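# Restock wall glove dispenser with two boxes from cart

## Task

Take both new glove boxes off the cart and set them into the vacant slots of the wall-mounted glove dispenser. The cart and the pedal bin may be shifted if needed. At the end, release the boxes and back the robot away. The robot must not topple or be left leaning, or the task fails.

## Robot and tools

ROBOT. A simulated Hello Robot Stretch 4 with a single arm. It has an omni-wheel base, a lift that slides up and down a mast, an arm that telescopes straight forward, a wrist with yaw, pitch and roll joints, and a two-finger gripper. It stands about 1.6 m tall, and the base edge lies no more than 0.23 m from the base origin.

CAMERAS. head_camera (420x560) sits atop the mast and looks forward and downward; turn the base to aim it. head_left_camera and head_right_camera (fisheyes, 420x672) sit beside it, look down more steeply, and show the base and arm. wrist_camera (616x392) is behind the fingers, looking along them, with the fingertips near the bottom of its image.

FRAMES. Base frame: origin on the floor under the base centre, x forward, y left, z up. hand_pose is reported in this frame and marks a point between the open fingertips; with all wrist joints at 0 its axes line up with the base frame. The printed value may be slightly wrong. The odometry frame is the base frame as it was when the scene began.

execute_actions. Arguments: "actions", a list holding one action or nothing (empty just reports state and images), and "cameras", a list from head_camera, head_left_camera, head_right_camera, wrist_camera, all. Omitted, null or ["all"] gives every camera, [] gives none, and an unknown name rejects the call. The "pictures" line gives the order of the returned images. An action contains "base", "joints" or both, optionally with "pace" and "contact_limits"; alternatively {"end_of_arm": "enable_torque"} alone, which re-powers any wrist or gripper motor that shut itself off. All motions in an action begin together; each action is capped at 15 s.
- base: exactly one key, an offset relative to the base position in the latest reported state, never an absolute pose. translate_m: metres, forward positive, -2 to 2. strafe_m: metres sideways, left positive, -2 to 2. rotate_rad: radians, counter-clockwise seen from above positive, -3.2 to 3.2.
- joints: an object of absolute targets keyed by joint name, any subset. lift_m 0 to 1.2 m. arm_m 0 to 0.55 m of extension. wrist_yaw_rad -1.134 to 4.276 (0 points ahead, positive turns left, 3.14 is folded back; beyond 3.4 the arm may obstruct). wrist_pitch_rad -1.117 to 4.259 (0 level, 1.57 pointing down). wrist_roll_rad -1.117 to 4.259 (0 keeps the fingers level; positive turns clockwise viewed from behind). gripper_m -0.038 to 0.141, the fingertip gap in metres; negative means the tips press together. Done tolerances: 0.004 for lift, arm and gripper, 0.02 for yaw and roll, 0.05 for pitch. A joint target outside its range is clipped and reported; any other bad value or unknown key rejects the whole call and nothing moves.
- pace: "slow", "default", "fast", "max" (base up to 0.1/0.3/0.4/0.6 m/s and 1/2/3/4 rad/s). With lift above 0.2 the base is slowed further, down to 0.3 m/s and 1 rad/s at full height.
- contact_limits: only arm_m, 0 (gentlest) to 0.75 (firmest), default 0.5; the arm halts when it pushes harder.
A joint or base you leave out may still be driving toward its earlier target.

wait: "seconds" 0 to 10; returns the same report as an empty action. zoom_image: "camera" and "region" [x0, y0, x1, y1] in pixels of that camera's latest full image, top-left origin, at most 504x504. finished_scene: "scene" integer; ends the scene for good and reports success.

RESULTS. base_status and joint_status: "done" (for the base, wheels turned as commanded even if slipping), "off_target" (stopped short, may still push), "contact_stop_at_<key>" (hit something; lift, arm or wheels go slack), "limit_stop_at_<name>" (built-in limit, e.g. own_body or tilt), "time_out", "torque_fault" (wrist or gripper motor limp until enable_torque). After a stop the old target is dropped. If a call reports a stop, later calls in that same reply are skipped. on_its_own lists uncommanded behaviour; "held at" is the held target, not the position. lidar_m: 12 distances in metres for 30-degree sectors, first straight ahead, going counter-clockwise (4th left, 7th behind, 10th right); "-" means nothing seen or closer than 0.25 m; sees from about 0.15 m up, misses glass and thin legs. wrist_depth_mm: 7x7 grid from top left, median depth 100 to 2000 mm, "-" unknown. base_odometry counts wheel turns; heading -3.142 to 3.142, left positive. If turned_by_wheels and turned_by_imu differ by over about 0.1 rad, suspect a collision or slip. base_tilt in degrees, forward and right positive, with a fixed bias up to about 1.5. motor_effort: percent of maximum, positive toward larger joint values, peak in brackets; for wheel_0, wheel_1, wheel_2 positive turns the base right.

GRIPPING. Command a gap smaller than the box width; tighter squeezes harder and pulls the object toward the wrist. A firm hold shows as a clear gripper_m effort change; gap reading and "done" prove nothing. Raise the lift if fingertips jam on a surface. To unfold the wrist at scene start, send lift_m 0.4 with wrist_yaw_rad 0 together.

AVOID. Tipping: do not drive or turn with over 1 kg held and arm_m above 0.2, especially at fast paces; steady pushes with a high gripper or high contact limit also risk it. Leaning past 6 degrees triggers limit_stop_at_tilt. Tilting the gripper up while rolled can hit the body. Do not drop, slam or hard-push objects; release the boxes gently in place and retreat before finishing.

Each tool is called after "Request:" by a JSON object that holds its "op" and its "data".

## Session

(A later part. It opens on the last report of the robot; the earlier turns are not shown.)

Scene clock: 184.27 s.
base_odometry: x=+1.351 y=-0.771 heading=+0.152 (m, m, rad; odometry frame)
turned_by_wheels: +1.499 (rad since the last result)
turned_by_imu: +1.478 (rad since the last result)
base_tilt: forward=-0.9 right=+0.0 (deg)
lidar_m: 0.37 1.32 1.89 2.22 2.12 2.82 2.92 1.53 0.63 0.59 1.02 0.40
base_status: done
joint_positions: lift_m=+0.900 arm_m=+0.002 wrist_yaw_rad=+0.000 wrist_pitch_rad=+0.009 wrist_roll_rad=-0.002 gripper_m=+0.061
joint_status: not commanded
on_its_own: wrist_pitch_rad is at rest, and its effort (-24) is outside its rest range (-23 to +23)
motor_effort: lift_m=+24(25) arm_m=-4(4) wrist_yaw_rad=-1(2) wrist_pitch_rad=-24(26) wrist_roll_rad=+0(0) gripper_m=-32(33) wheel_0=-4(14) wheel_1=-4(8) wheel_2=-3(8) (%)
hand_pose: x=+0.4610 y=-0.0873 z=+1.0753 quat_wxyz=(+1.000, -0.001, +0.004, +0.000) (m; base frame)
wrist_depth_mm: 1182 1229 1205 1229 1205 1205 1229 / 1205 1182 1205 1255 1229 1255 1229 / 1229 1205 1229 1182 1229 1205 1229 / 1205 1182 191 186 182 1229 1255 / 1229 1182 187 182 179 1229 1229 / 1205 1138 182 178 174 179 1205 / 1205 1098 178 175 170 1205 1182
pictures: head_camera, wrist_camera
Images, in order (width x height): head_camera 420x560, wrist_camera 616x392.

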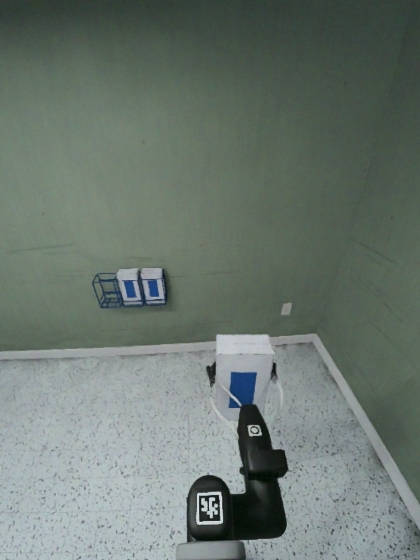

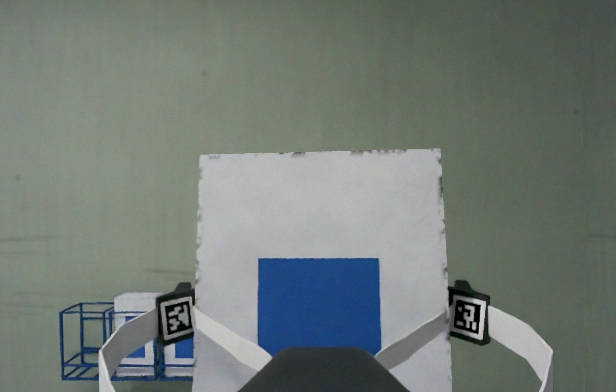

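Request:
{"op": "execute_actions", "data": {"actions": [{"base":{"strafe_m":0.698},"joints":{"wrist_yaw_rad":0.055,"wrist_pitch_rad":-0.16,"wrist_roll_rad":0.02}}], "cameras": []}}

Request:
{"op": "execute_actions", "data": {"actions": [{"base":{"translate_m":0.505},"joints":{"lift_m":0.82}}], "cameras": []}}

Request:
{"op": "execute_actions", "data": {"actions": [{"joints":{"arm_m":0.39}}], "cameras": ["head_camera","wrist_camera"]}}

Request:
{"op": "zoom_image", "data": {"camera": "head_camera", "region": [150, 250, 320, 380]}}

Scene clock: 192.33 s.
base_odometry: x=+1.245 y=-0.081 heading=+0.152 (m, m, rad; odometry frame)
turned_by_wheels: +0.000 (rad since the last result)
turned_by_imu: -0.005 (rad since the last result)
base_tilt: forward=-0.8 right=+0.0 (deg)
lidar_m: 0.37 1.41 1.85 2.01 1.46 1.89 2.92 2.59 1.37 1.30 1.77 0.41
base_status: done
joint_positions: lift_m=+0.900 arm_m=+0.002 wrist_yaw_rad=+0.055 wrist_pitch_rad=-0.152 wrist_roll_rad=+0.020 gripper_m=+0.061
joint_status: all done
on_its_own: wrist_pitch_rad is at rest, and its effort (-25) is outside its rest range (-23 to +23)
motor_effort: lift_m=+24(24) arm_m=-5(4) wrist_yaw_rad=+0(11) wrist_pitch_rad=-25(34) wrist_roll_rad=+0(0) gripper_m=-32(29) wheel_0=-2(16) wheel_1=+3(11) wheel_2=+0(2) (%)
hand_pose: x=+0.4620 y=-0.0716 z=+1.1213 quat_wxyz=(+0.997, +0.012, -0.075, +0.028) (m; base frame)
wrist_depth_mm: 1336 1336 1308 1308 1308 1281 1255 / 1308 1336 1281 1255 1255 1229 1229 / 1281 1255 1255 1255 1205 1229 1205 / 1229 1229 192 187 183 1182 1138 / 1182 1205 187 183 179 1138 1118 / 1182 1160 182 178 176 178 1098 / 1160 1118 178 174 169 1060 1078
pictures: none
No camera images: the call's "cameras" was empty. Leave "cameras" out to get every camera's image.

Scene clock: 195.50 s.
base_odometry: x=+1.744 y=-0.004 heading=+0.153 (m, m, rad; odometry frame)
turned_by_wheels: +0.000 (rad since the last result)
turned_by_imu: -0.002 (rad since the last result)
base_tilt: forward=-0.9 right=+0.0 (deg)
lidar_m: 0.37 0.87 1.18 1.99 1.75 1.92 3.54 2.59 1.40 1.69 1.31 0.40
base_status: done
joint_positions: lift_m=+0.820 arm_m=+0.002 wrist_yaw_rad=+0.055 wrist_pitch_rad=-0.151 wrist_roll_rad=+0.020 gripper_m=+0.061
joint_status: all done
on_its_own: wrist_pitch_rad is at rest, and its effort (-26) is outside its rest range (-23 to +23)
motor_effort: lift_m=+17(22) arm_m=-4(4) wrist_yaw_rad=-1(1) wrist_pitch_rad=-26(26) wrist_roll_rad=+1(1) gripper_m=-33(30) wheel_0=+3(11) wheel_1=+3(6) wheel_2=-1(9) (%)
hand_pose: x=+0.4620 y=-0.0716 z=+1.0419 quat_wxyz=(+0.997, +0.012, -0.075, +0.028) (m; base frame)
wrist_depth_mm: 759 759 750 732 723 707 715 / 732 732 732 723 715 699 691 / 715 715 707 691 683 683 668 / 707 691 192 187 183 661 654 / 683 668 187 183 179 640 634 / 661 654 182 178 175 179 627 / 654 627 178 174 169 609 603
pictures: none
No camera images: the call's "cameras" was empty. Leave "cameras" out to get every camera's image.

Scene clock: 197.77 s.
base_odometry: x=+1.744 y=-0.004 heading=+0.153 (m, m, rad; odometry frame)
turned_by_wheels: +0.000 (rad since the last result)
turned_by_imu: -0.001 (rad since the last result)
base_tilt: forward=-0.8 right=+0.0 (deg)
lidar_m: 0.76 0.89 1.18 1.98 1.75 1.92 3.54 2.60 1.40 1.68 1.30 0.80
base_status: not commanded
joint_positions: lift_m=+0.820 arm_m=+0.389 wrist_yaw_rad=+0.055 wrist_pitch_rad=-0.152 wrist_roll_rad=+0.020 gripper_m=+0.061
joint_status: all done
motor_effort: lift_m=+17(17) arm_m=+4(6) wrist_yaw_rad=-2(0) wrist_pitch_rad=-23(26) wrist_roll_rad=+0(1) gripper_m=-35(32) wheel_0=+3(3) wheel_1=+3(3) wheel_2=-1(1) (%)
hand_pose: x=+0.8497 y=-0.0716 z=+1.0419 quat_wxyz=(+0.997, +0.012, -0.075, +0.028) (m; base frame)
wrist_depth_mm: 314 309 304 303 298 294 290 / 306 301 297 294 290 285 283 / 297 291 289 286 281 277 276 / 287 283 191 187 183 272 267 / 279 276 187 182 178 265 263 / 273 270 182 178 174 179 255 / 266 262 178 174 169 251 249
pictures: head_camera, wrist_camera
Images, in order (width x height): head_camera 420x560, wrist_camera 616x392.

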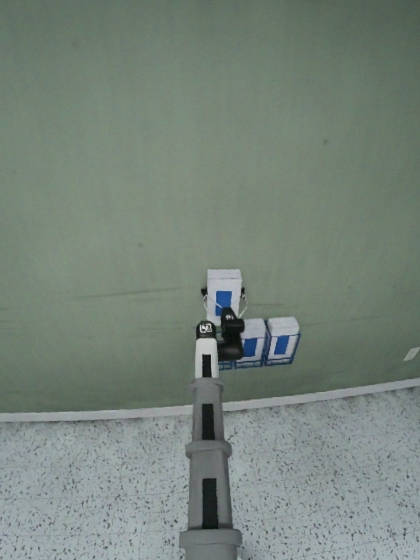

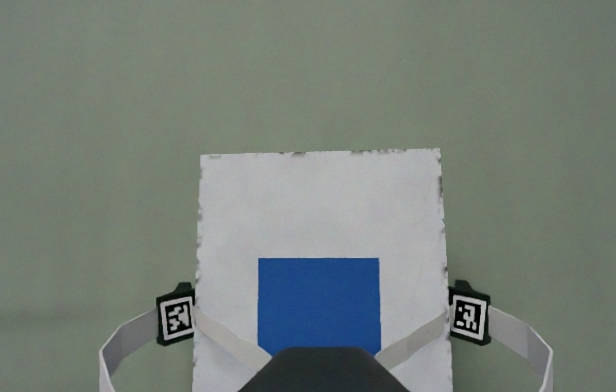

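Region (150, 250, 320, 380) of head_camera's 420x560 image, scaled by 2.965, with more detail than that image has; it fills the top 385 rows of this view, and the rest is white.

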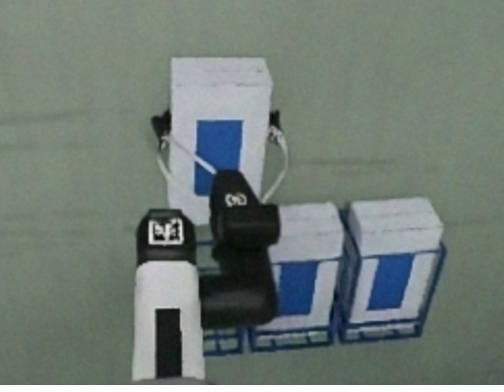

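Request:
{"op": "execute_actions", "data": {"actions": [{"base":{"strafe_m":0.008},"joints":{"arm_m":0.398,"wrist_pitch_rad":-0.14},"pace":"slow"}]}}

Request:
{"op": "execute_actions", "data": {"actions": [{"joints":{"lift_m":0.76},"pace":"slow"}]}}

Scene clock: 208.00 s.
base_odometry: x=+1.743 y=+0.004 heading=+0.153 (m, m, rad; odometry frame)
turned_by_wheels: +0.000 (rad since the last result)
turned_by_imu: -0.002 (rad since the last result)
base_tilt: forward=-0.8 right=+0.1 (deg)
lidar_m: 0.74 0.86 1.19 1.98 1.73 1.91 3.51 2.57 1.37 1.69 1.32 0.80
base_status: done
joint_positions: lift_m=+0.820 arm_m=+0.397 wrist_yaw_rad=+0.055 wrist_pitch_rad=-0.132 wrist_roll_rad=+0.020 gripper_m=+0.061
joint_status: all done
on_its_own: wrist_pitch_rad is at rest, and its effort (-24) is outside its rest range (-23 to +23)
motor_effort: lift_m=+17(17) arm_m=+5(5) wrist_yaw_rad=+0(1) wrist_pitch_rad=-24(25) wrist_roll_rad=+1(1) gripper_m=-31(30) wheel_0=-4(11) wheel_1=+5(8) wheel_2=+0(1) (%)
hand_pose: x=+0.8585 y=-0.0715 z=+1.0362 quat_wxyz=(+0.997, +0.012, -0.065, +0.028) (m; base frame)
wrist_depth_mm: 296 294 291 286 283 281 276 / 290 287 283 281 277 273 272 / 283 279 276 273 270 267 264 / 277 273 191 187 183 263 259 / 270 266 186 182 179 254 252 / 264 260 182 178 174 179 247 / 257 252 178 175 169 243 241
pictures: head_camera, head_left_camera, head_right_camera, wrist_camera
Images, in order (width x height): head_camera 420x560, head_left_camera 420x672, head_right_camera 420x672, wrist_camera 616x392.

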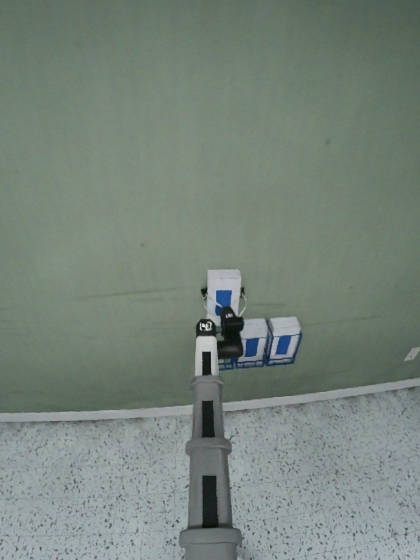

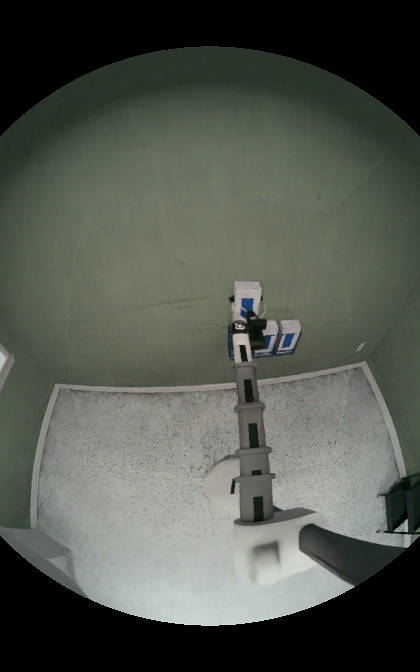

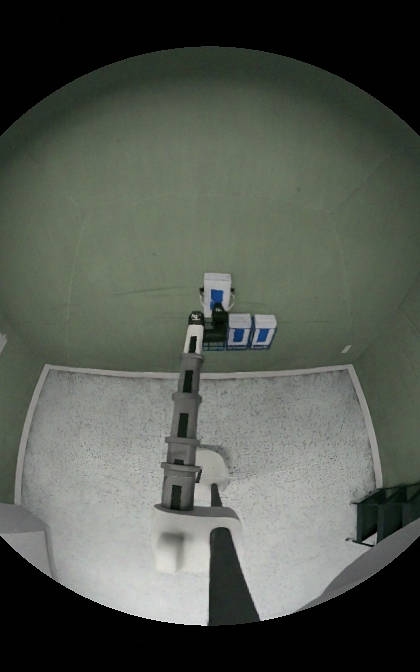

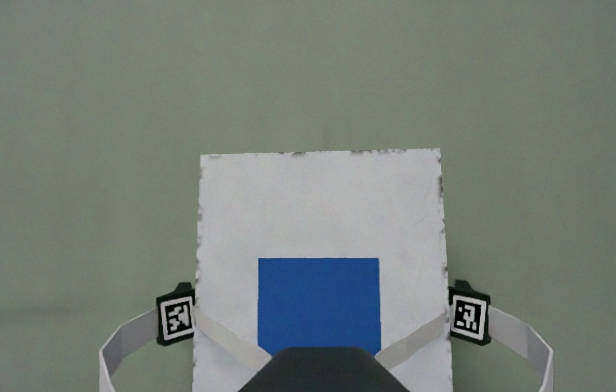

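Scene clock: 209.37 s.
base_odometry: x=+1.743 y=+0.004 heading=+0.153 (m, m, rad; odometry frame)
turned_by_wheels: +0.000 (rad since the last result)
turned_by_imu: -0.001 (rad since the last result)
base_tilt: forward=-0.8 right=+0.0 (deg)
lidar_m: 0.76 0.89 1.14 1.98 1.74 1.92 3.55 2.59 1.40 1.67 1.33 0.82
base_status: not commanded
joint_positions: lift_m=+0.760 arm_m=+0.397 wrist_yaw_rad=+0.055 wrist_pitch_rad=-0.132 wrist_roll_rad=+0.020 gripper_m=+0.061
joint_status: all done
on_its_own: wrist_pitch_rad is at rest, and its effort (-25) is outside its rest range (-23 to +23)
motor_effort: lift_m=+17(14) arm_m=+5(5) wrist_yaw_rad=+0(0) wrist_pitch_rad=-25(24) wrist_roll_rad=+1(1) gripper_m=-32(33) wheel_0=-4(4) wheel_1=+5(5) wheel_2=+0(0) (%)
hand_pose: x=+0.8585 y=-0.0715 z=+0.9762 quat_wxyz=(+0.997, +0.012, -0.065, +0.028) (m; base frame)
wrist_depth_mm: 297 293 290 286 283 281 277 / 290 287 283 281 277 272 271 / 283 279 277 273 271 267 264 / 277 272 191 187 183 263 258 / 270 266 187 183 178 256 252 / 264 262 182 179 175 178 247 / 258 253 178 175 169 243 241
pictures: head_camera, head_left_camera, head_right_camera, wrist_camera
Images, in order (width x height): head_camera 420x560, head_left_camera 420x672, head_right_camera 420x672, wrist_camera 616x392.

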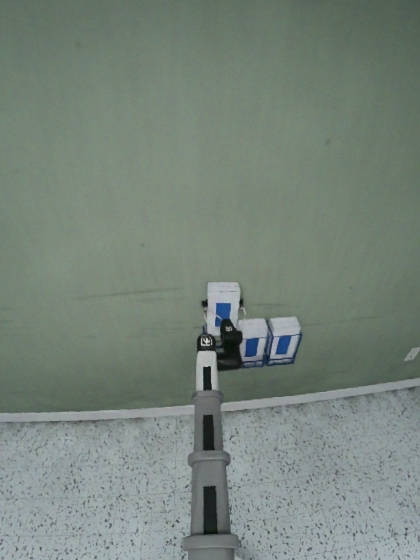

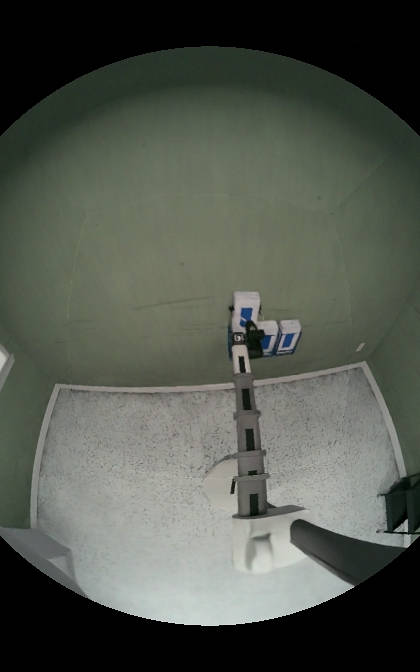

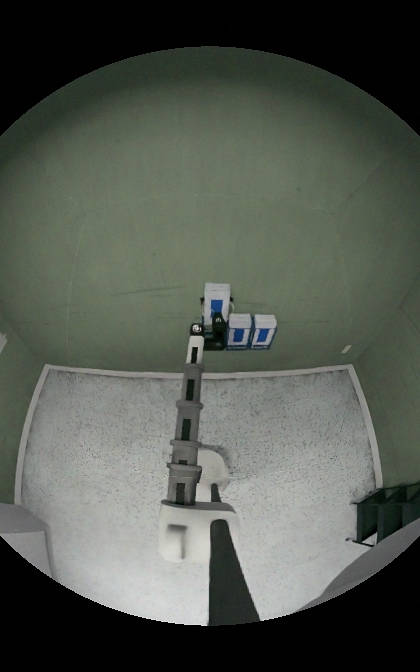

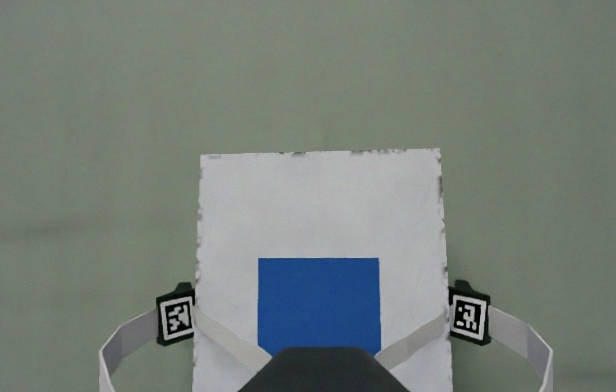

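Request:
{"op": "execute_actions", "data": {"actions": [{"joints":{"lift_m":0.725},"pace":"slow"}], "cameras": ["head_camera","wrist_camera"]}}

Request:
{"op": "execute_actions", "data": {"actions": [{"joints":{"lift_m":0.70},"pace":"slow"}], "cameras": ["head_camera","wrist_camera"]}}

Scene clock: 212.17 s.
base_odometry: x=+1.743 y=+0.004 heading=+0.153 (m, m, rad; odometry frame)
turned_by_wheels: +0.000 (rad since the last result)
turned_by_imu: -0.001 (rad since the last result)
base_tilt: forward=-0.9 right=+0.0 (deg)
lidar_m: 0.77 0.89 1.17 1.98 1.73 1.94 3.54 2.57 1.40 1.70 1.29 0.80
base_status: not commanded
joint_positions: lift_m=+0.726 arm_m=+0.397 wrist_yaw_rad=+0.059 wrist_pitch_rad=-0.162 wrist_roll_rad=+0.017 gripper_m=+0.061
joint_status: all done
on_its_own: wrist_pitch_rad is at rest, and its effort (+65) is outside its rest range (-23 to +23)
motor_effort: lift_m=+5(17) arm_m=+5(5) wrist_yaw_rad=-11(11) wrist_pitch_rad=+65(64) wrist_roll_rad=+11(10) gripper_m=-31(34) wheel_0=-1(4) wheel_1=+5(5) wheel_2=+0(0) (%)
hand_pose: x=+0.8574 y=-0.0705 z=+0.9510 quat_wxyz=(+0.996, +0.011, -0.081, +0.030) (m; base frame)
wrist_depth_mm: 317 310 306 300 297 291 286 / 303 300 296 291 286 281 278 / 294 287 285 281 277 273 272 / 283 279 193 189 185 265 262 / 273 270 187 183 181 255 254 / 266 262 181 178 175 181 247 / 258 251 176 174 168 240 238
pictures: head_camera, wrist_camera
Images, in order (width x height): head_camera 420x560, wrist_camera 616x392.

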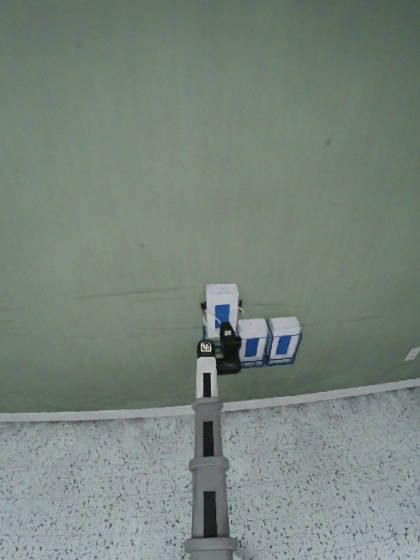

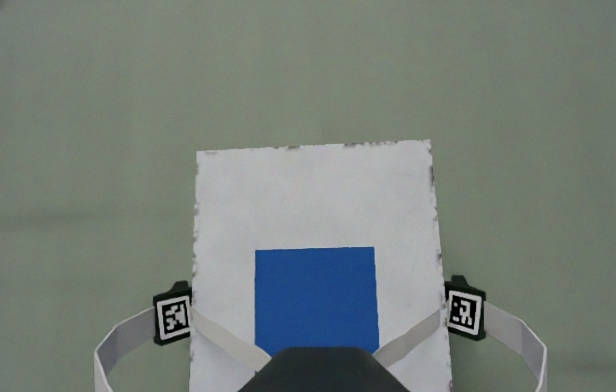

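Scene clock: 213.20 s.
torque_fault: wrist_pitch_rad switched itself off since the last result.
base_odometry: x=+1.743 y=+0.004 heading=+0.154 (m, m, rad; odometry frame)
turned_by_wheels: +0.000 (rad since the last result)
turned_by_imu: +0.000 (rad since the last result)
base_tilt: forward=-0.9 right=-0.1 (deg)
lidar_m: 0.73 0.88 1.20 1.99 1.74 1.88 3.55 2.60 1.39 1.70 1.32 0.82
base_status: not commanded
joint_positions: lift_m=+0.713 arm_m=+0.397 wrist_yaw_rad=+0.056 wrist_pitch_rad=-0.272 wrist_roll_rad=+0.019 gripper_m=+0.061
joint_status: lift_m contact_stop (moved -0.013 of -0.026)
on_its_own: lift_m is slack since a contact_stop (your +0.700 is given up); wrist_pitch_rad is off since a torque_fault, until you send "end_of_arm": "enable_torque" (your -0.140 is given up)
motor_effort: lift_m=+18(21) arm_m=+4(5) wrist_yaw_rad=-4(21) wrist_pitch_rad=-3(100) wrist_roll_rad=+3(15) gripper_m=-35(31) wheel_0=+3(3) wheel_1=+4(5) wheel_2=+2(2) (%)
hand_pose: x=+0.8506 y=-0.0717 z=+0.9683 quat_wxyz=(+0.990, +0.013, -0.135, +0.029) (m; base frame)
wrist_depth_mm: 347 345 338 332 330 320 317 / 329 325 317 314 310 306 303 / 314 309 304 297 293 293 289 / 296 293 199 193 189 277 276 / 283 279 190 186 182 265 263 / 270 266 182 179 176 180 251 / 259 253 174 173 167 242 240
pictures: head_camera, wrist_camera
Images, in order (width x height): head_camera 420x560, wrist_camera 616x392.

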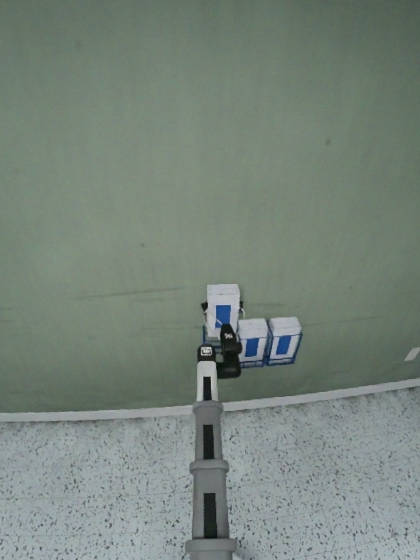

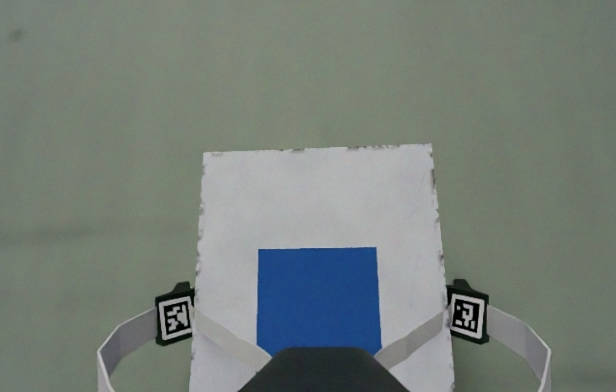

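Blocked. Raise, re-enable.

Request:
{"op": "execute_actions", "data": {"actions": [{"end_of_arm":"enable_torque"}], "cameras": []}}

Request:
{"op": "execute_actions", "data": {"actions": [{"joints":{"lift_m":0.78},"pace":"slow"}], "cameras": []}}

Request:
{"op": "execute_actions", "data": {"actions": [{"joints":{"wrist_pitch_rad":-0.14,"wrist_yaw_rad":0.055,"wrist_roll_rad":0.02},"pace":"slow"}], "cameras": ["head_camera","wrist_camera"]}}

Request:
{"op": "zoom_image", "data": {"camera": "head_camera", "region": [180,260,320,380]}}

Scene clock: 215.77 s.
base_odometry: x=+1.743 y=+0.004 heading=+0.154 (m, m, rad; odometry frame)
turned_by_wheels: +0.000 (rad since the last result)
turned_by_imu: -0.001 (rad since the last result)
base_tilt: forward=-0.8 right=+0.0 (deg)
lidar_m: 0.77 0.89 1.19 1.99 1.73 1.93 3.56 2.58 1.40 1.69 1.30 0.80
base_status: not commanded
joint_positions: lift_m=+0.713 arm_m=+0.397 wrist_yaw_rad=+0.056 wrist_pitch_rad=-0.272 wrist_roll_rad=+0.019 gripper_m=+0.061
joint_status: not commanded
end_of_arm: enable_torque: each motor that was off is on again
on_its_own: wrist_pitch_rad is held at -0.272, not at your -0.140, since a torque_fault; lift_m is slack since a contact_stop (your +0.700 is given up)
motor_effort: lift_m=+18(18) arm_m=+4(4) wrist_yaw_rad=-4(4) wrist_pitch_rad=-1(0) wrist_roll_rad=+3(3) gripper_m=-29(31) wheel_0=+3(3) wheel_1=+4(4) wheel_2=+2(2) (%)
hand_pose: x=+0.8506 y=-0.0717 z=+0.9683 quat_wxyz=(+0.990, +0.013, -0.135, +0.029) (m; base frame)
wrist_depth_mm: 347 345 338 330 327 324 319 / 330 325 322 315 312 306 301 / 314 309 306 298 297 293 287 / 297 294 198 193 189 278 277 / 283 281 190 185 182 266 262 / 270 266 182 178 175 180 252 / 260 252 175 173 167 241 240
pictures: none
No camera images: the call's "cameras" was empty. Leave "cameras" out to get every camera's image.

Scene clock: 217.20 s.
base_odometry: x=+1.743 y=+0.004 heading=+0.154 (m, m, rad; odometry frame)
turned_by_wheels: +0.000 (rad since the last result)
turned_by_imu: -0.001 (rad since the last result)
base_tilt: forward=-0.8 right=+0.0 (deg)
lidar_m: 0.75 0.88 1.19 1.99 1.73 1.93 3.55 2.58 1.41 1.70 1.30 0.81
base_status: not commanded
joint_positions: lift_m=+0.779 arm_m=+0.397 wrist_yaw_rad=+0.055 wrist_pitch_rad=-0.264 wrist_roll_rad=+0.020 gripper_m=+0.061
joint_status: all done
on_its_own: wrist_pitch_rad is held at -0.272, not at your -0.140, since a torque_fault; wrist_pitch_rad is at rest, and its effort (-24) is outside its rest range (-23 to +23)
motor_effort: lift_m=+25(30) arm_m=+4(4) wrist_yaw_rad=-1(4) wrist_pitch_rad=-24(25) wrist_roll_rad=+1(3) gripper_m=-35(34) wheel_0=+2(3) wheel_1=+4(4) wheel_2=+2(2) (%)
hand_pose: x=+0.8511 y=-0.0719 z=+1.0329 quat_wxyz=(+0.991, +0.013, -0.131, +0.029) (m; base frame)
wrist_depth_mm: 342 338 332 327 322 319 314 / 324 320 317 310 309 303 300 / 309 303 300 296 293 289 287 / 294 291 193 188 184 277 273 / 281 278 187 183 180 264 264 / 268 265 182 179 175 179 251 / 259 252 177 174 169 242 241
pictures: none
No camera images: the call's "cameras" was empty. Leave "cameras" out to get every camera's image.

Scene clock: 217.87 s.
base_odometry: x=+1.743 y=+0.004 heading=+0.154 (m, m, rad; odometry frame)
turned_by_wheels: +0.000 (rad since the last result)
turned_by_imu: +0.000 (rad since the last result)
base_tilt: forward=-0.9 right=+0.0 (deg)
lidar_m: 0.76 0.88 1.18 1.99 1.76 1.90 3.54 2.56 1.40 1.68 1.33 0.77
base_status: not commanded
joint_positions: lift_m=+0.779 arm_m=+0.397 wrist_yaw_rad=+0.055 wrist_pitch_rad=-0.132 wrist_roll_rad=+0.020 gripper_m=+0.061
joint_status: all done
on_its_own: wrist_pitch_rad is at rest, and its effort (-24) is outside its rest range (-23 to +23)
motor_effort: lift_m=+25(25) arm_m=+4(4) wrist_yaw_rad=-1(1) wrist_pitch_rad=-24(26) wrist_roll_rad=+1(4) gripper_m=-30(29) wheel_0=+2(3) wheel_1=+4(4) wheel_2=+2(2) (%)
hand_pose: x=+0.8586 y=-0.0715 z=+0.9956 quat_wxyz=(+0.997, +0.012, -0.066, +0.028) (m; base frame)
wrist_depth_mm: 300 293 291 286 283 278 278 / 291 286 283 279 278 273 270 / 283 279 276 271 270 268 265 / 276 273 191 188 184 259 258 / 271 267 187 183 180 254 252 / 264 259 182 179 175 179 248 / 258 253 177 175 170 242 239
pictures: head_camera, wrist_camera
Images, in order (width x height): head_camera 420x560, wrist_camera 616x392.

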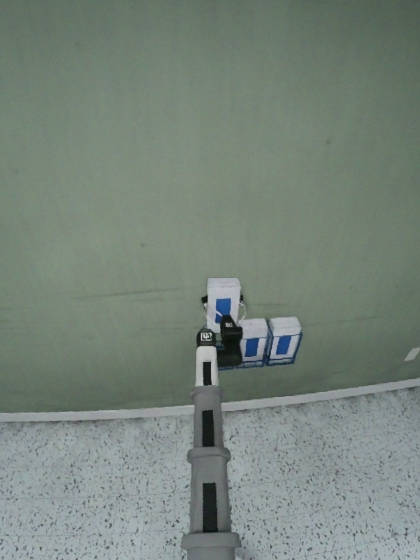

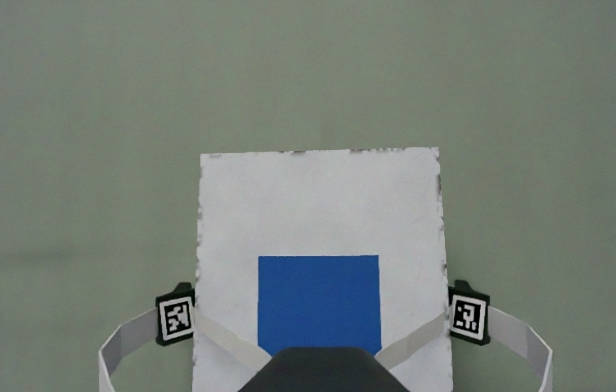

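Region (180, 260, 320, 380) of head_camera's 420x560 image, scaled by 3.600, with more detail than that image has; it fills the top 432 rows of this view, and the rest is white.

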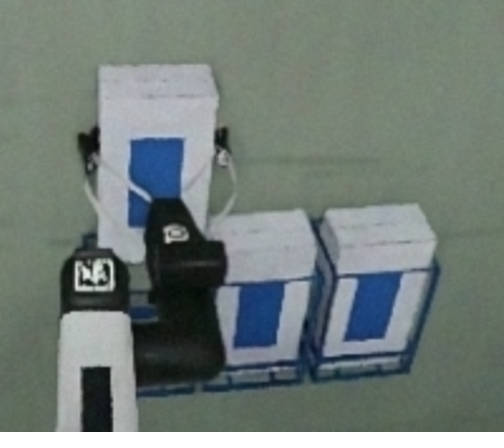

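Request:
{"op": "execute_actions", "data": {"actions": [{"base":{"strafe_m":0.011},"pace":"slow"}], "cameras": []}}

Request:
{"op": "execute_actions", "data": {"actions": [{"joints":{"lift_m":0.735},"pace":"slow"}], "cameras": ["head_camera"]}}

Request:
{"op": "zoom_image", "data": {"camera": "head_camera", "region": [180,260,320,380]}}

Scene clock: 222.57 s.
base_odometry: x=+1.741 y=+0.014 heading=+0.154 (m, m, rad; odometry frame)
turned_by_wheels: +0.000 (rad since the last result)
turned_by_imu: -0.002 (rad since the last result)
base_tilt: forward=-0.9 right=+0.0 (deg)
lidar_m: 0.75 0.87 1.17 1.95 1.74 1.91 3.53 2.58 1.41 1.71 1.33 0.82
base_status: done
joint_positions: lift_m=+0.779 arm_m=+0.397 wrist_yaw_rad=+0.055 wrist_pitch_rad=-0.132 wrist_roll_rad=+0.020 gripper_m=+0.061
joint_status: not commanded
motor_effort: lift_m=+25(24) arm_m=+4(4) wrist_yaw_rad=-1(1) wrist_pitch_rad=-23(25) wrist_roll_rad=+1(1) gripper_m=-29(29) wheel_0=-4(6) wheel_1=+4(9) wheel_2=+0(1) (%)
hand_pose: x=+0.8586 y=-0.0715 z=+0.9956 quat_wxyz=(+0.997, +0.012, -0.066, +0.028) (m; base frame)
wrist_depth_mm: 296 293 290 286 281 279 277 / 290 287 282 279 273 271 270 / 282 279 276 273 270 266 263 / 277 273 191 188 184 260 257 / 267 266 188 183 179 254 252 / 263 259 182 179 175 179 247 / 257 252 178 175 169 242 242
pictures: none
No camera images: the call's "cameras" was empty. Leave "cameras" out to get every camera's image.

Scene clock: 223.80 s.
base_odometry: x=+1.741 y=+0.014 heading=+0.154 (m, m, rad; odometry frame)
turned_by_wheels: +0.000 (rad since the last result)
turned_by_imu: +0.000 (rad since the last result)
base_tilt: forward=-0.9 right=+0.0 (deg)
lidar_m: 0.76 0.87 1.16 1.97 1.71 1.91 3.54 2.59 1.40 1.71 1.34 0.81
base_status: not commanded
joint_positions: lift_m=+0.735 arm_m=+0.397 wrist_yaw_rad=+0.055 wrist_pitch_rad=-0.132 wrist_roll_rad=+0.020 gripper_m=+0.061
joint_status: all done
on_its_own: wrist_pitch_rad is at rest, and its effort (-26) is outside its rest range (-23 to +23)
motor_effort: lift_m=+16(26) arm_m=+4(4) wrist_yaw_rad=+0(0) wrist_pitch_rad=-26(27) wrist_roll_rad=+1(1) gripper_m=-30(33) wheel_0=-4(4) wheel_1=+4(4) wheel_2=+0(0) (%)
hand_pose: x=+0.8586 y=-0.0715 z=+0.9512 quat_wxyz=(+0.997, +0.012, -0.065, +0.028) (m; base frame)
wrist_depth_mm: 298 294 289 287 283 278 277 / 291 286 282 279 276 272 270 / 282 278 274 272 268 266 264 / 274 272 192 187 184 258 258 / 268 266 187 183 179 254 251 / 264 260 182 178 175 179 247 / 258 252 177 175 169 242 241
pictures: head_camera
Images, in order (width x height): head_camera 420x560.

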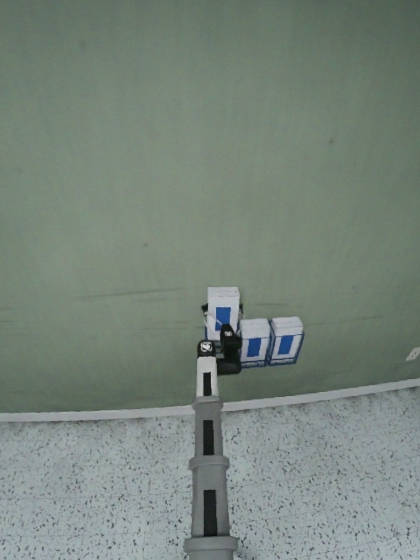

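Region (180, 260, 320, 380) of head_camera's 420x560 image, scaled by 3.600, with more detail than that image has; it fills the top 432 rows of this view, and the rest is white.

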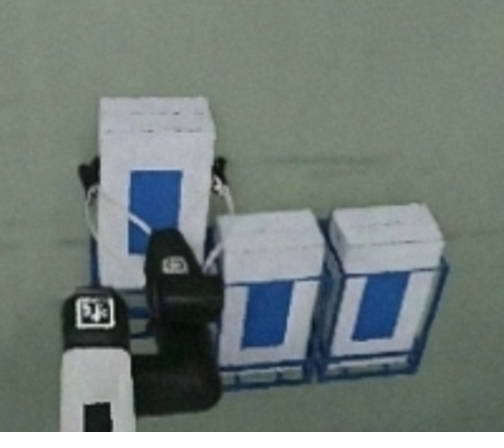

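No contact yet at 0.735.

Request:
{"op": "execute_actions", "data": {"actions": [{"joints":{"lift_m":0.715},"pace":"slow"}], "cameras": ["head_camera","wrist_camera"]}}

Scene clock: 225.60 s.
base_odometry: x=+1.741 y=+0.014 heading=+0.154 (m, m, rad; odometry frame)
turned_by_wheels: +0.000 (rad since the last result)
turned_by_imu: -0.001 (rad since the last result)
base_tilt: forward=-0.8 right=+0.0 (deg)
lidar_m: 0.77 0.88 1.19 1.95 1.72 1.92 3.56 2.60 1.42 1.70 1.32 0.79
base_status: not commanded
joint_positions: lift_m=+0.715 arm_m=+0.397 wrist_yaw_rad=+0.055 wrist_pitch_rad=-0.132 wrist_roll_rad=+0.020 gripper_m=+0.061
joint_status: all done
on_its_own: wrist_pitch_rad is at rest, and its effort (-25) is outside its rest range (-23 to +23)
motor_effort: lift_m=+17(16) arm_m=+4(4) wrist_yaw_rad=+0(0) wrist_pitch_rad=-25(25) wrist_roll_rad=+2(2) gripper_m=-30(28) wheel_0=-4(4) wheel_1=+4(4) wheel_2=+0(0) (%)
hand_pose: x=+0.8586 y=-0.0715 z=+0.9312 quat_wxyz=(+0.997, +0.012, -0.065, +0.028) (m; base frame)
wrist_depth_mm: 297 294 290 287 283 279 277 / 290 285 282 279 276 273 272 / 282 278 276 273 268 266 263 / 276 272 193 187 184 260 258 / 268 266 188 183 180 254 253 / 263 262 183 179 176 179 246 / 258 252 178 174 169 241 240
pictures: head_camera, wrist_camera
Images, in order (width x height): head_camera 420x560, wrist_camera 616x392.

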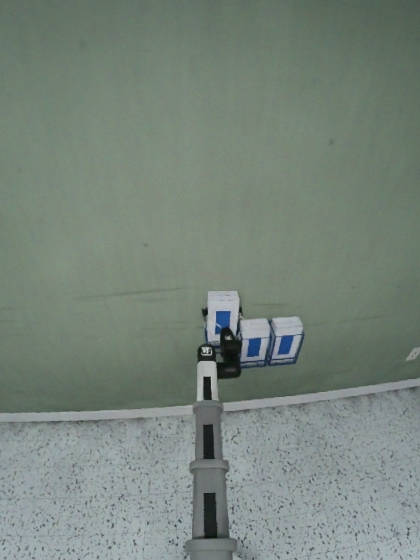

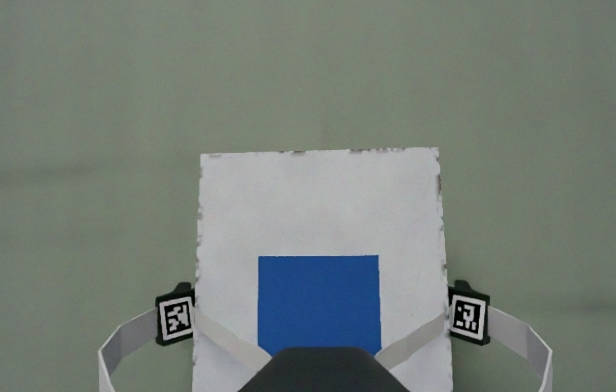

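In.

Request:
{"op": "execute_actions", "data": {"actions": [{"joints":{"lift_m":0.69},"pace":"slow"}], "cameras": ["wrist_camera"]}}

Request:
{"op": "execute_actions", "data": {"actions": [{"joints":{"lift_m":0.672},"pace":"slow"}], "cameras": ["head_camera","wrist_camera"]}}

Scene clock: 228.07 s.
base_odometry: x=+1.741 y=+0.014 heading=+0.154 (m, m, rad; odometry frame)
turned_by_wheels: +0.000 (rad since the last result)
turned_by_imu: -0.001 (rad since the last result)
base_tilt: forward=-0.9 right=+0.0 (deg)
lidar_m: 0.78 0.88 1.18 1.97 1.74 1.88 3.54 2.57 1.41 1.69 1.31 0.81
base_status: not commanded
joint_positions: lift_m=+0.690 arm_m=+0.397 wrist_yaw_rad=+0.055 wrist_pitch_rad=-0.132 wrist_roll_rad=+0.020 gripper_m=+0.061
joint_status: all done
on_its_own: wrist_pitch_rad is at rest, and its effort (-27) is outside its rest range (-23 to +23)
motor_effort: lift_m=+17(13) arm_m=+4(4) wrist_yaw_rad=-1(1) wrist_pitch_rad=-27(25) wrist_roll_rad=+1(1) gripper_m=-28(32) wheel_0=-4(4) wheel_1=+4(4) wheel_2=+0(0) (%)
hand_pose: x=+0.8586 y=-0.0715 z=+0.9062 quat_wxyz=(+0.997, +0.012, -0.065, +0.028) (m; base frame)
wrist_depth_mm: 300 294 290 287 283 278 277 / 290 285 282 279 274 272 270 / 283 277 276 272 270 266 264 / 274 271 192 188 183 258 258 / 270 265 187 183 180 253 252 / 263 259 183 179 176 179 247 / 257 252 177 175 169 243 241
pictures: wrist_camera
Images, in order (width x height): wrist_camera 616x392.

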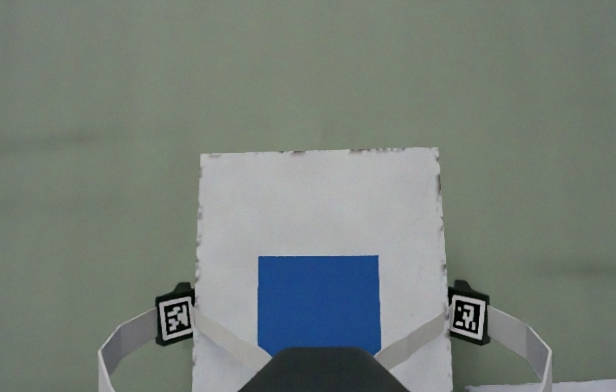

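Scene clock: 228.97 s.
base_odometry: x=+1.741 y=+0.014 heading=+0.154 (m, m, rad; odometry frame)
turned_by_wheels: +0.000 (rad since the last result)
turned_by_imu: +0.000 (rad since the last result)
base_tilt: forward=-0.9 right=+0.0 (deg)
lidar_m: 0.76 0.86 1.15 1.98 1.74 1.91 3.54 2.59 1.42 1.70 1.29 0.81
base_status: not commanded
joint_positions: lift_m=+0.672 arm_m=+0.397 wrist_yaw_rad=+0.055 wrist_pitch_rad=-0.132 wrist_roll_rad=+0.020 gripper_m=+0.061
joint_status: all done
on_its_own: wrist_pitch_rad is at rest, and its effort (-26) is outside its rest range (-23 to +23)
motor_effort: lift_m=+17(21) arm_m=+4(4) wrist_yaw_rad=-1(2) wrist_pitch_rad=-26(26) wrist_roll_rad=+1(2) gripper_m=-34(28) wheel_0=-4(4) wheel_1=+4(4) wheel_2=+0(0) (%)
hand_pose: x=+0.8586 y=-0.0715 z=+0.8882 quat_wxyz=(+0.997, +0.012, -0.065, +0.028) (m; base frame)
wrist_depth_mm: 297 294 289 286 283 279 276 / 289 286 281 278 274 272 270 / 282 278 274 272 270 267 264 / 276 273 192 188 183 259 257 / 268 264 187 182 179 254 252 / 263 259 182 178 176 178 247 / 257 252 178 175 169 200 201
pictures: head_camera, wrist_camera
Images, in order (width x height): head_camera 420x560, wrist_camera 616x392.

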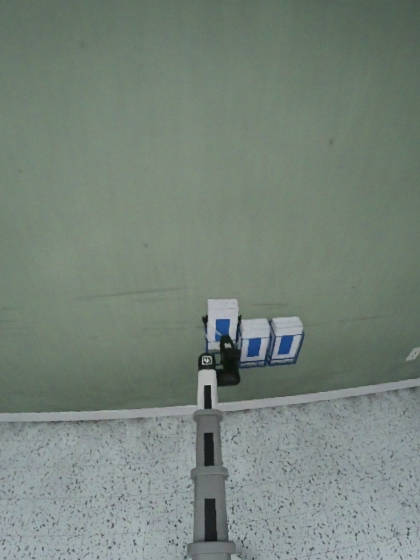

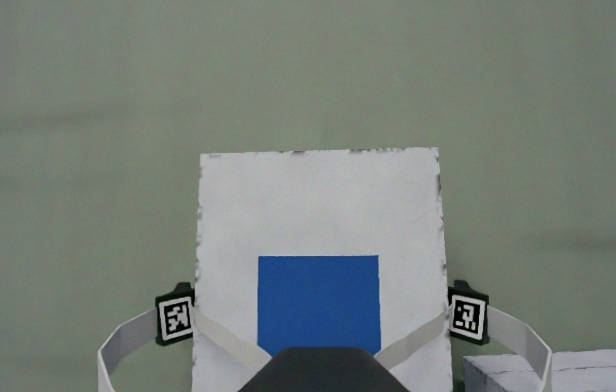

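Request:
{"op": "execute_actions", "data": {"actions": [{"joints":{"lift_m":0.662},"pace":"slow"}], "cameras": ["wrist_camera"]}}

Request:
{"op": "execute_actions", "data": {"actions": [{"joints":{"gripper_m":0.135},"pace":"slow"}], "cameras": ["head_camera","wrist_camera"]}}

Request:
{"op": "execute_actions", "data": {"actions": [{"joints":{"arm_m":0.05}}], "cameras": ["head_camera"]}}

Request:
{"op": "execute_actions", "data": {"actions": [{"joints":{"lift_m":0.57,"wrist_pitch_rad":0,"wrist_yaw_rad":0,"wrist_roll_rad":0,"arm_m":0.05}}], "cameras": ["head_camera","wrist_camera"]}}

Scene clock: 232.97 s.
base_odometry: x=+1.741 y=+0.014 heading=+0.154 (m, m, rad; odometry frame)
turned_by_wheels: +0.000 (rad since the last result)
turned_by_imu: -0.002 (rad since the last result)
base_tilt: forward=-0.8 right=+0.0 (deg)
lidar_m: 0.75 0.89 1.19 1.97 1.72 1.92 3.54 2.60 1.44 1.69 1.32 0.81
base_status: not commanded
joint_positions: lift_m=+0.662 arm_m=+0.397 wrist_yaw_rad=+0.056 wrist_pitch_rad=-0.132 wrist_roll_rad=+0.020 gripper_m=+0.061
joint_status: all done
motor_effort: lift_m=+16(17) arm_m=+4(4) wrist_yaw_rad=-2(2) wrist_pitch_rad=-23(24) wrist_roll_rad=+0(0) gripper_m=-29(33) wheel_0=-4(4) wheel_1=+4(4) wheel_2=+0(0) (%)
hand_pose: x=+0.8586 y=-0.0714 z=+0.8783 quat_wxyz=(+0.997, +0.012, -0.066, +0.028) (m; base frame)
wrist_depth_mm: 297 296 289 287 282 279 276 / 290 286 283 278 273 272 270 / 282 281 276 273 268 266 264 / 276 273 191 189 184 260 257 / 270 265 188 183 180 255 252 / 263 260 182 179 175 178 246 / 257 252 177 174 169 180 162
pictures: wrist_camera
Images, in order (width x height): wrist_camera 616x392.

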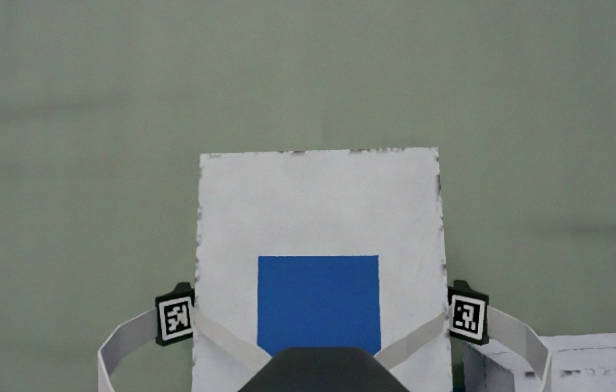

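Scene clock: 236.47 s.
base_odometry: x=+1.741 y=+0.015 heading=+0.154 (m, m, rad; odometry frame)
turned_by_wheels: +0.000 (rad since the last result)
turned_by_imu: -0.001 (rad since the last result)
base_tilt: forward=-0.9 right=-0.1 (deg)
lidar_m: 0.75 0.87 1.16 1.97 1.74 1.89 3.54 2.60 1.40 1.69 1.31 0.80
base_status: not commanded
joint_positions: lift_m=+0.662 arm_m=+0.397 wrist_yaw_rad=+0.055 wrist_pitch_rad=-0.137 wrist_roll_rad=+0.020 gripper_m=+0.135
joint_status: all done
motor_effort: lift_m=+16(16) arm_m=+4(4) wrist_yaw_rad=-1(5) wrist_pitch_rad=-8(25) wrist_roll_rad=+0(1) gripper_m=-1(28) wheel_0=-4(4) wheel_1=+4(4) wheel_2=+0(0) (%)
hand_pose: x=+0.8584 y=-0.0715 z=+0.8799 quat_wxyz=(+0.997, +0.012, -0.068, +0.028) (m; base frame)
wrist_depth_mm: 301 297 293 290 285 282 279 / 293 289 285 282 277 276 271 / 283 281 278 273 270 267 265 / 277 273 271 266 264 262 258 / 271 265 265 259 257 254 253 / 263 258 217 255 253 212 246 / 257 253 250 138 210 211 204
pictures: head_camera, wrist_camera
Images, in order (width x height): head_camera 420x560, wrist_camera 616x392.

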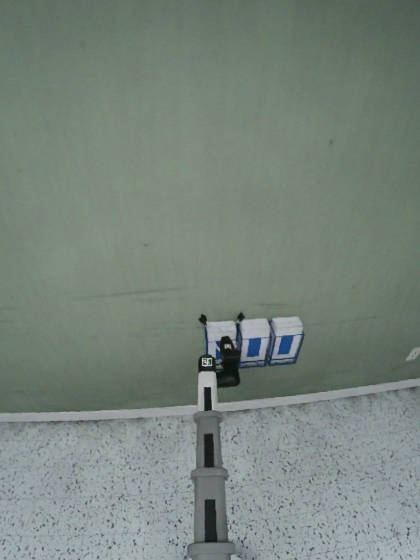

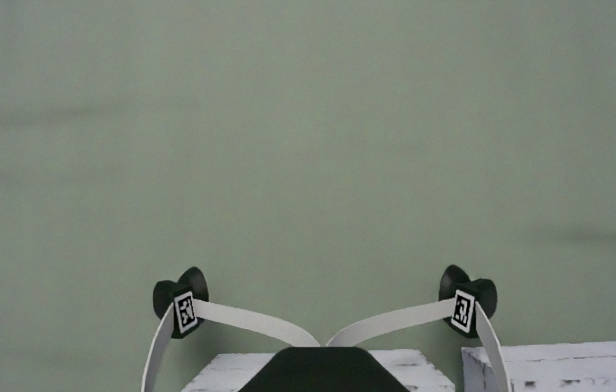

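Scene clock: 238.60 s.
base_odometry: x=+1.741 y=+0.015 heading=+0.154 (m, m, rad; odometry frame)
turned_by_wheels: +0.000 (rad since the last result)
turned_by_imu: -0.001 (rad since the last result)
base_tilt: forward=-0.9 right=+0.0 (deg)
lidar_m: 0.73 0.89 1.20 1.99 1.73 1.91 3.54 2.60 1.41 1.72 1.28 0.81
base_status: not commanded
joint_positions: lift_m=+0.662 arm_m=+0.051 wrist_yaw_rad=+0.055 wrist_pitch_rad=-0.138 wrist_roll_rad=+0.020 gripper_m=+0.135
joint_status: all done
motor_effort: lift_m=+16(16) arm_m=-5(5) wrist_yaw_rad=+0(1) wrist_pitch_rad=-6(8) wrist_roll_rad=-1(0) gripper_m=+2(0) wheel_0=-4(4) wheel_1=+4(4) wheel_2=+0(0) (%)
hand_pose: x=+0.5118 y=-0.0716 z=+0.8800 quat_wxyz=(+0.997, +0.012, -0.069, +0.028) (m; base frame)
wrist_depth_mm: 699 691 683 668 661 661 654 / 676 676 683 654 640 647 627 / 668 654 647 640 627 621 615 / 647 640 621 627 603 603 603 / 634 621 609 597 603 591 591 / 609 597 217 508 504 212 488 / 597 585 585 138 492 480 477
pictures: head_camera
Images, in order (width x height): head_camera 420x560.

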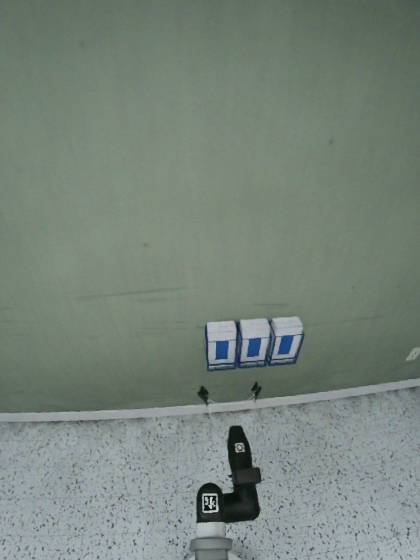

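Scene clock: 240.00 s.
base_odometry: x=+1.741 y=+0.015 heading=+0.154 (m, m, rad; odometry frame)
turned_by_wheels: +0.000 (rad since the last result)
turned_by_imu: -0.001 (rad since the last result)
base_tilt: forward=-0.8 right=+0.0 (deg)
lidar_m: 0.75 0.87 1.18 1.97 1.70 1.92 3.54 2.56 1.39 1.69 1.32 0.81
base_status: not commanded
joint_positions: lift_m=+0.570 arm_m=+0.051 wrist_yaw_rad=+0.001 wrist_pitch_rad=+0.002 wrist_roll_rad=+0.000 gripper_m=+0.135
joint_status: all done
motor_effort: lift_m=+14(13) arm_m=-4(4) wrist_yaw_rad=-1(4) wrist_pitch_rad=-9(6) wrist_roll_rad=-1(7) gripper_m=+2(0) wheel_0=-4(4) wheel_1=+4(3) wheel_2=+0(0) (%)
hand_pose: x=+0.5102 y=-0.0873 z=+0.7480 quat_wxyz=(+1.000, +0.000, +0.001, +0.000) (m; base frame)
wrist_depth_mm: 621 609 609 615 621 615 621 / 609 609 621 609 609 634 621 / 609 609 615 609 621 621 615 / 609 615 615 525 530 525 521 / 603 609 609 517 517 521 525 / 609 603 217 521 525 211 517 / 597 603 603 138 603 603 609
pictures: head_camera, wrist_camera
Images, in order (width x height): head_camera 420x560, wrist_camera 616x392.

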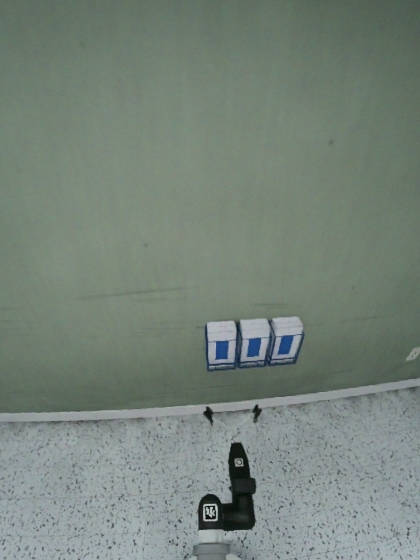

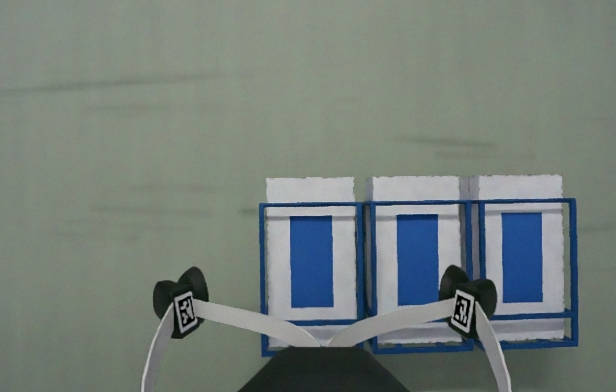

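All seated and the gripper is well clear.

Request:
{"op": "finished_scene", "data": {"scene": 2}}

The scene is finished: the task was done.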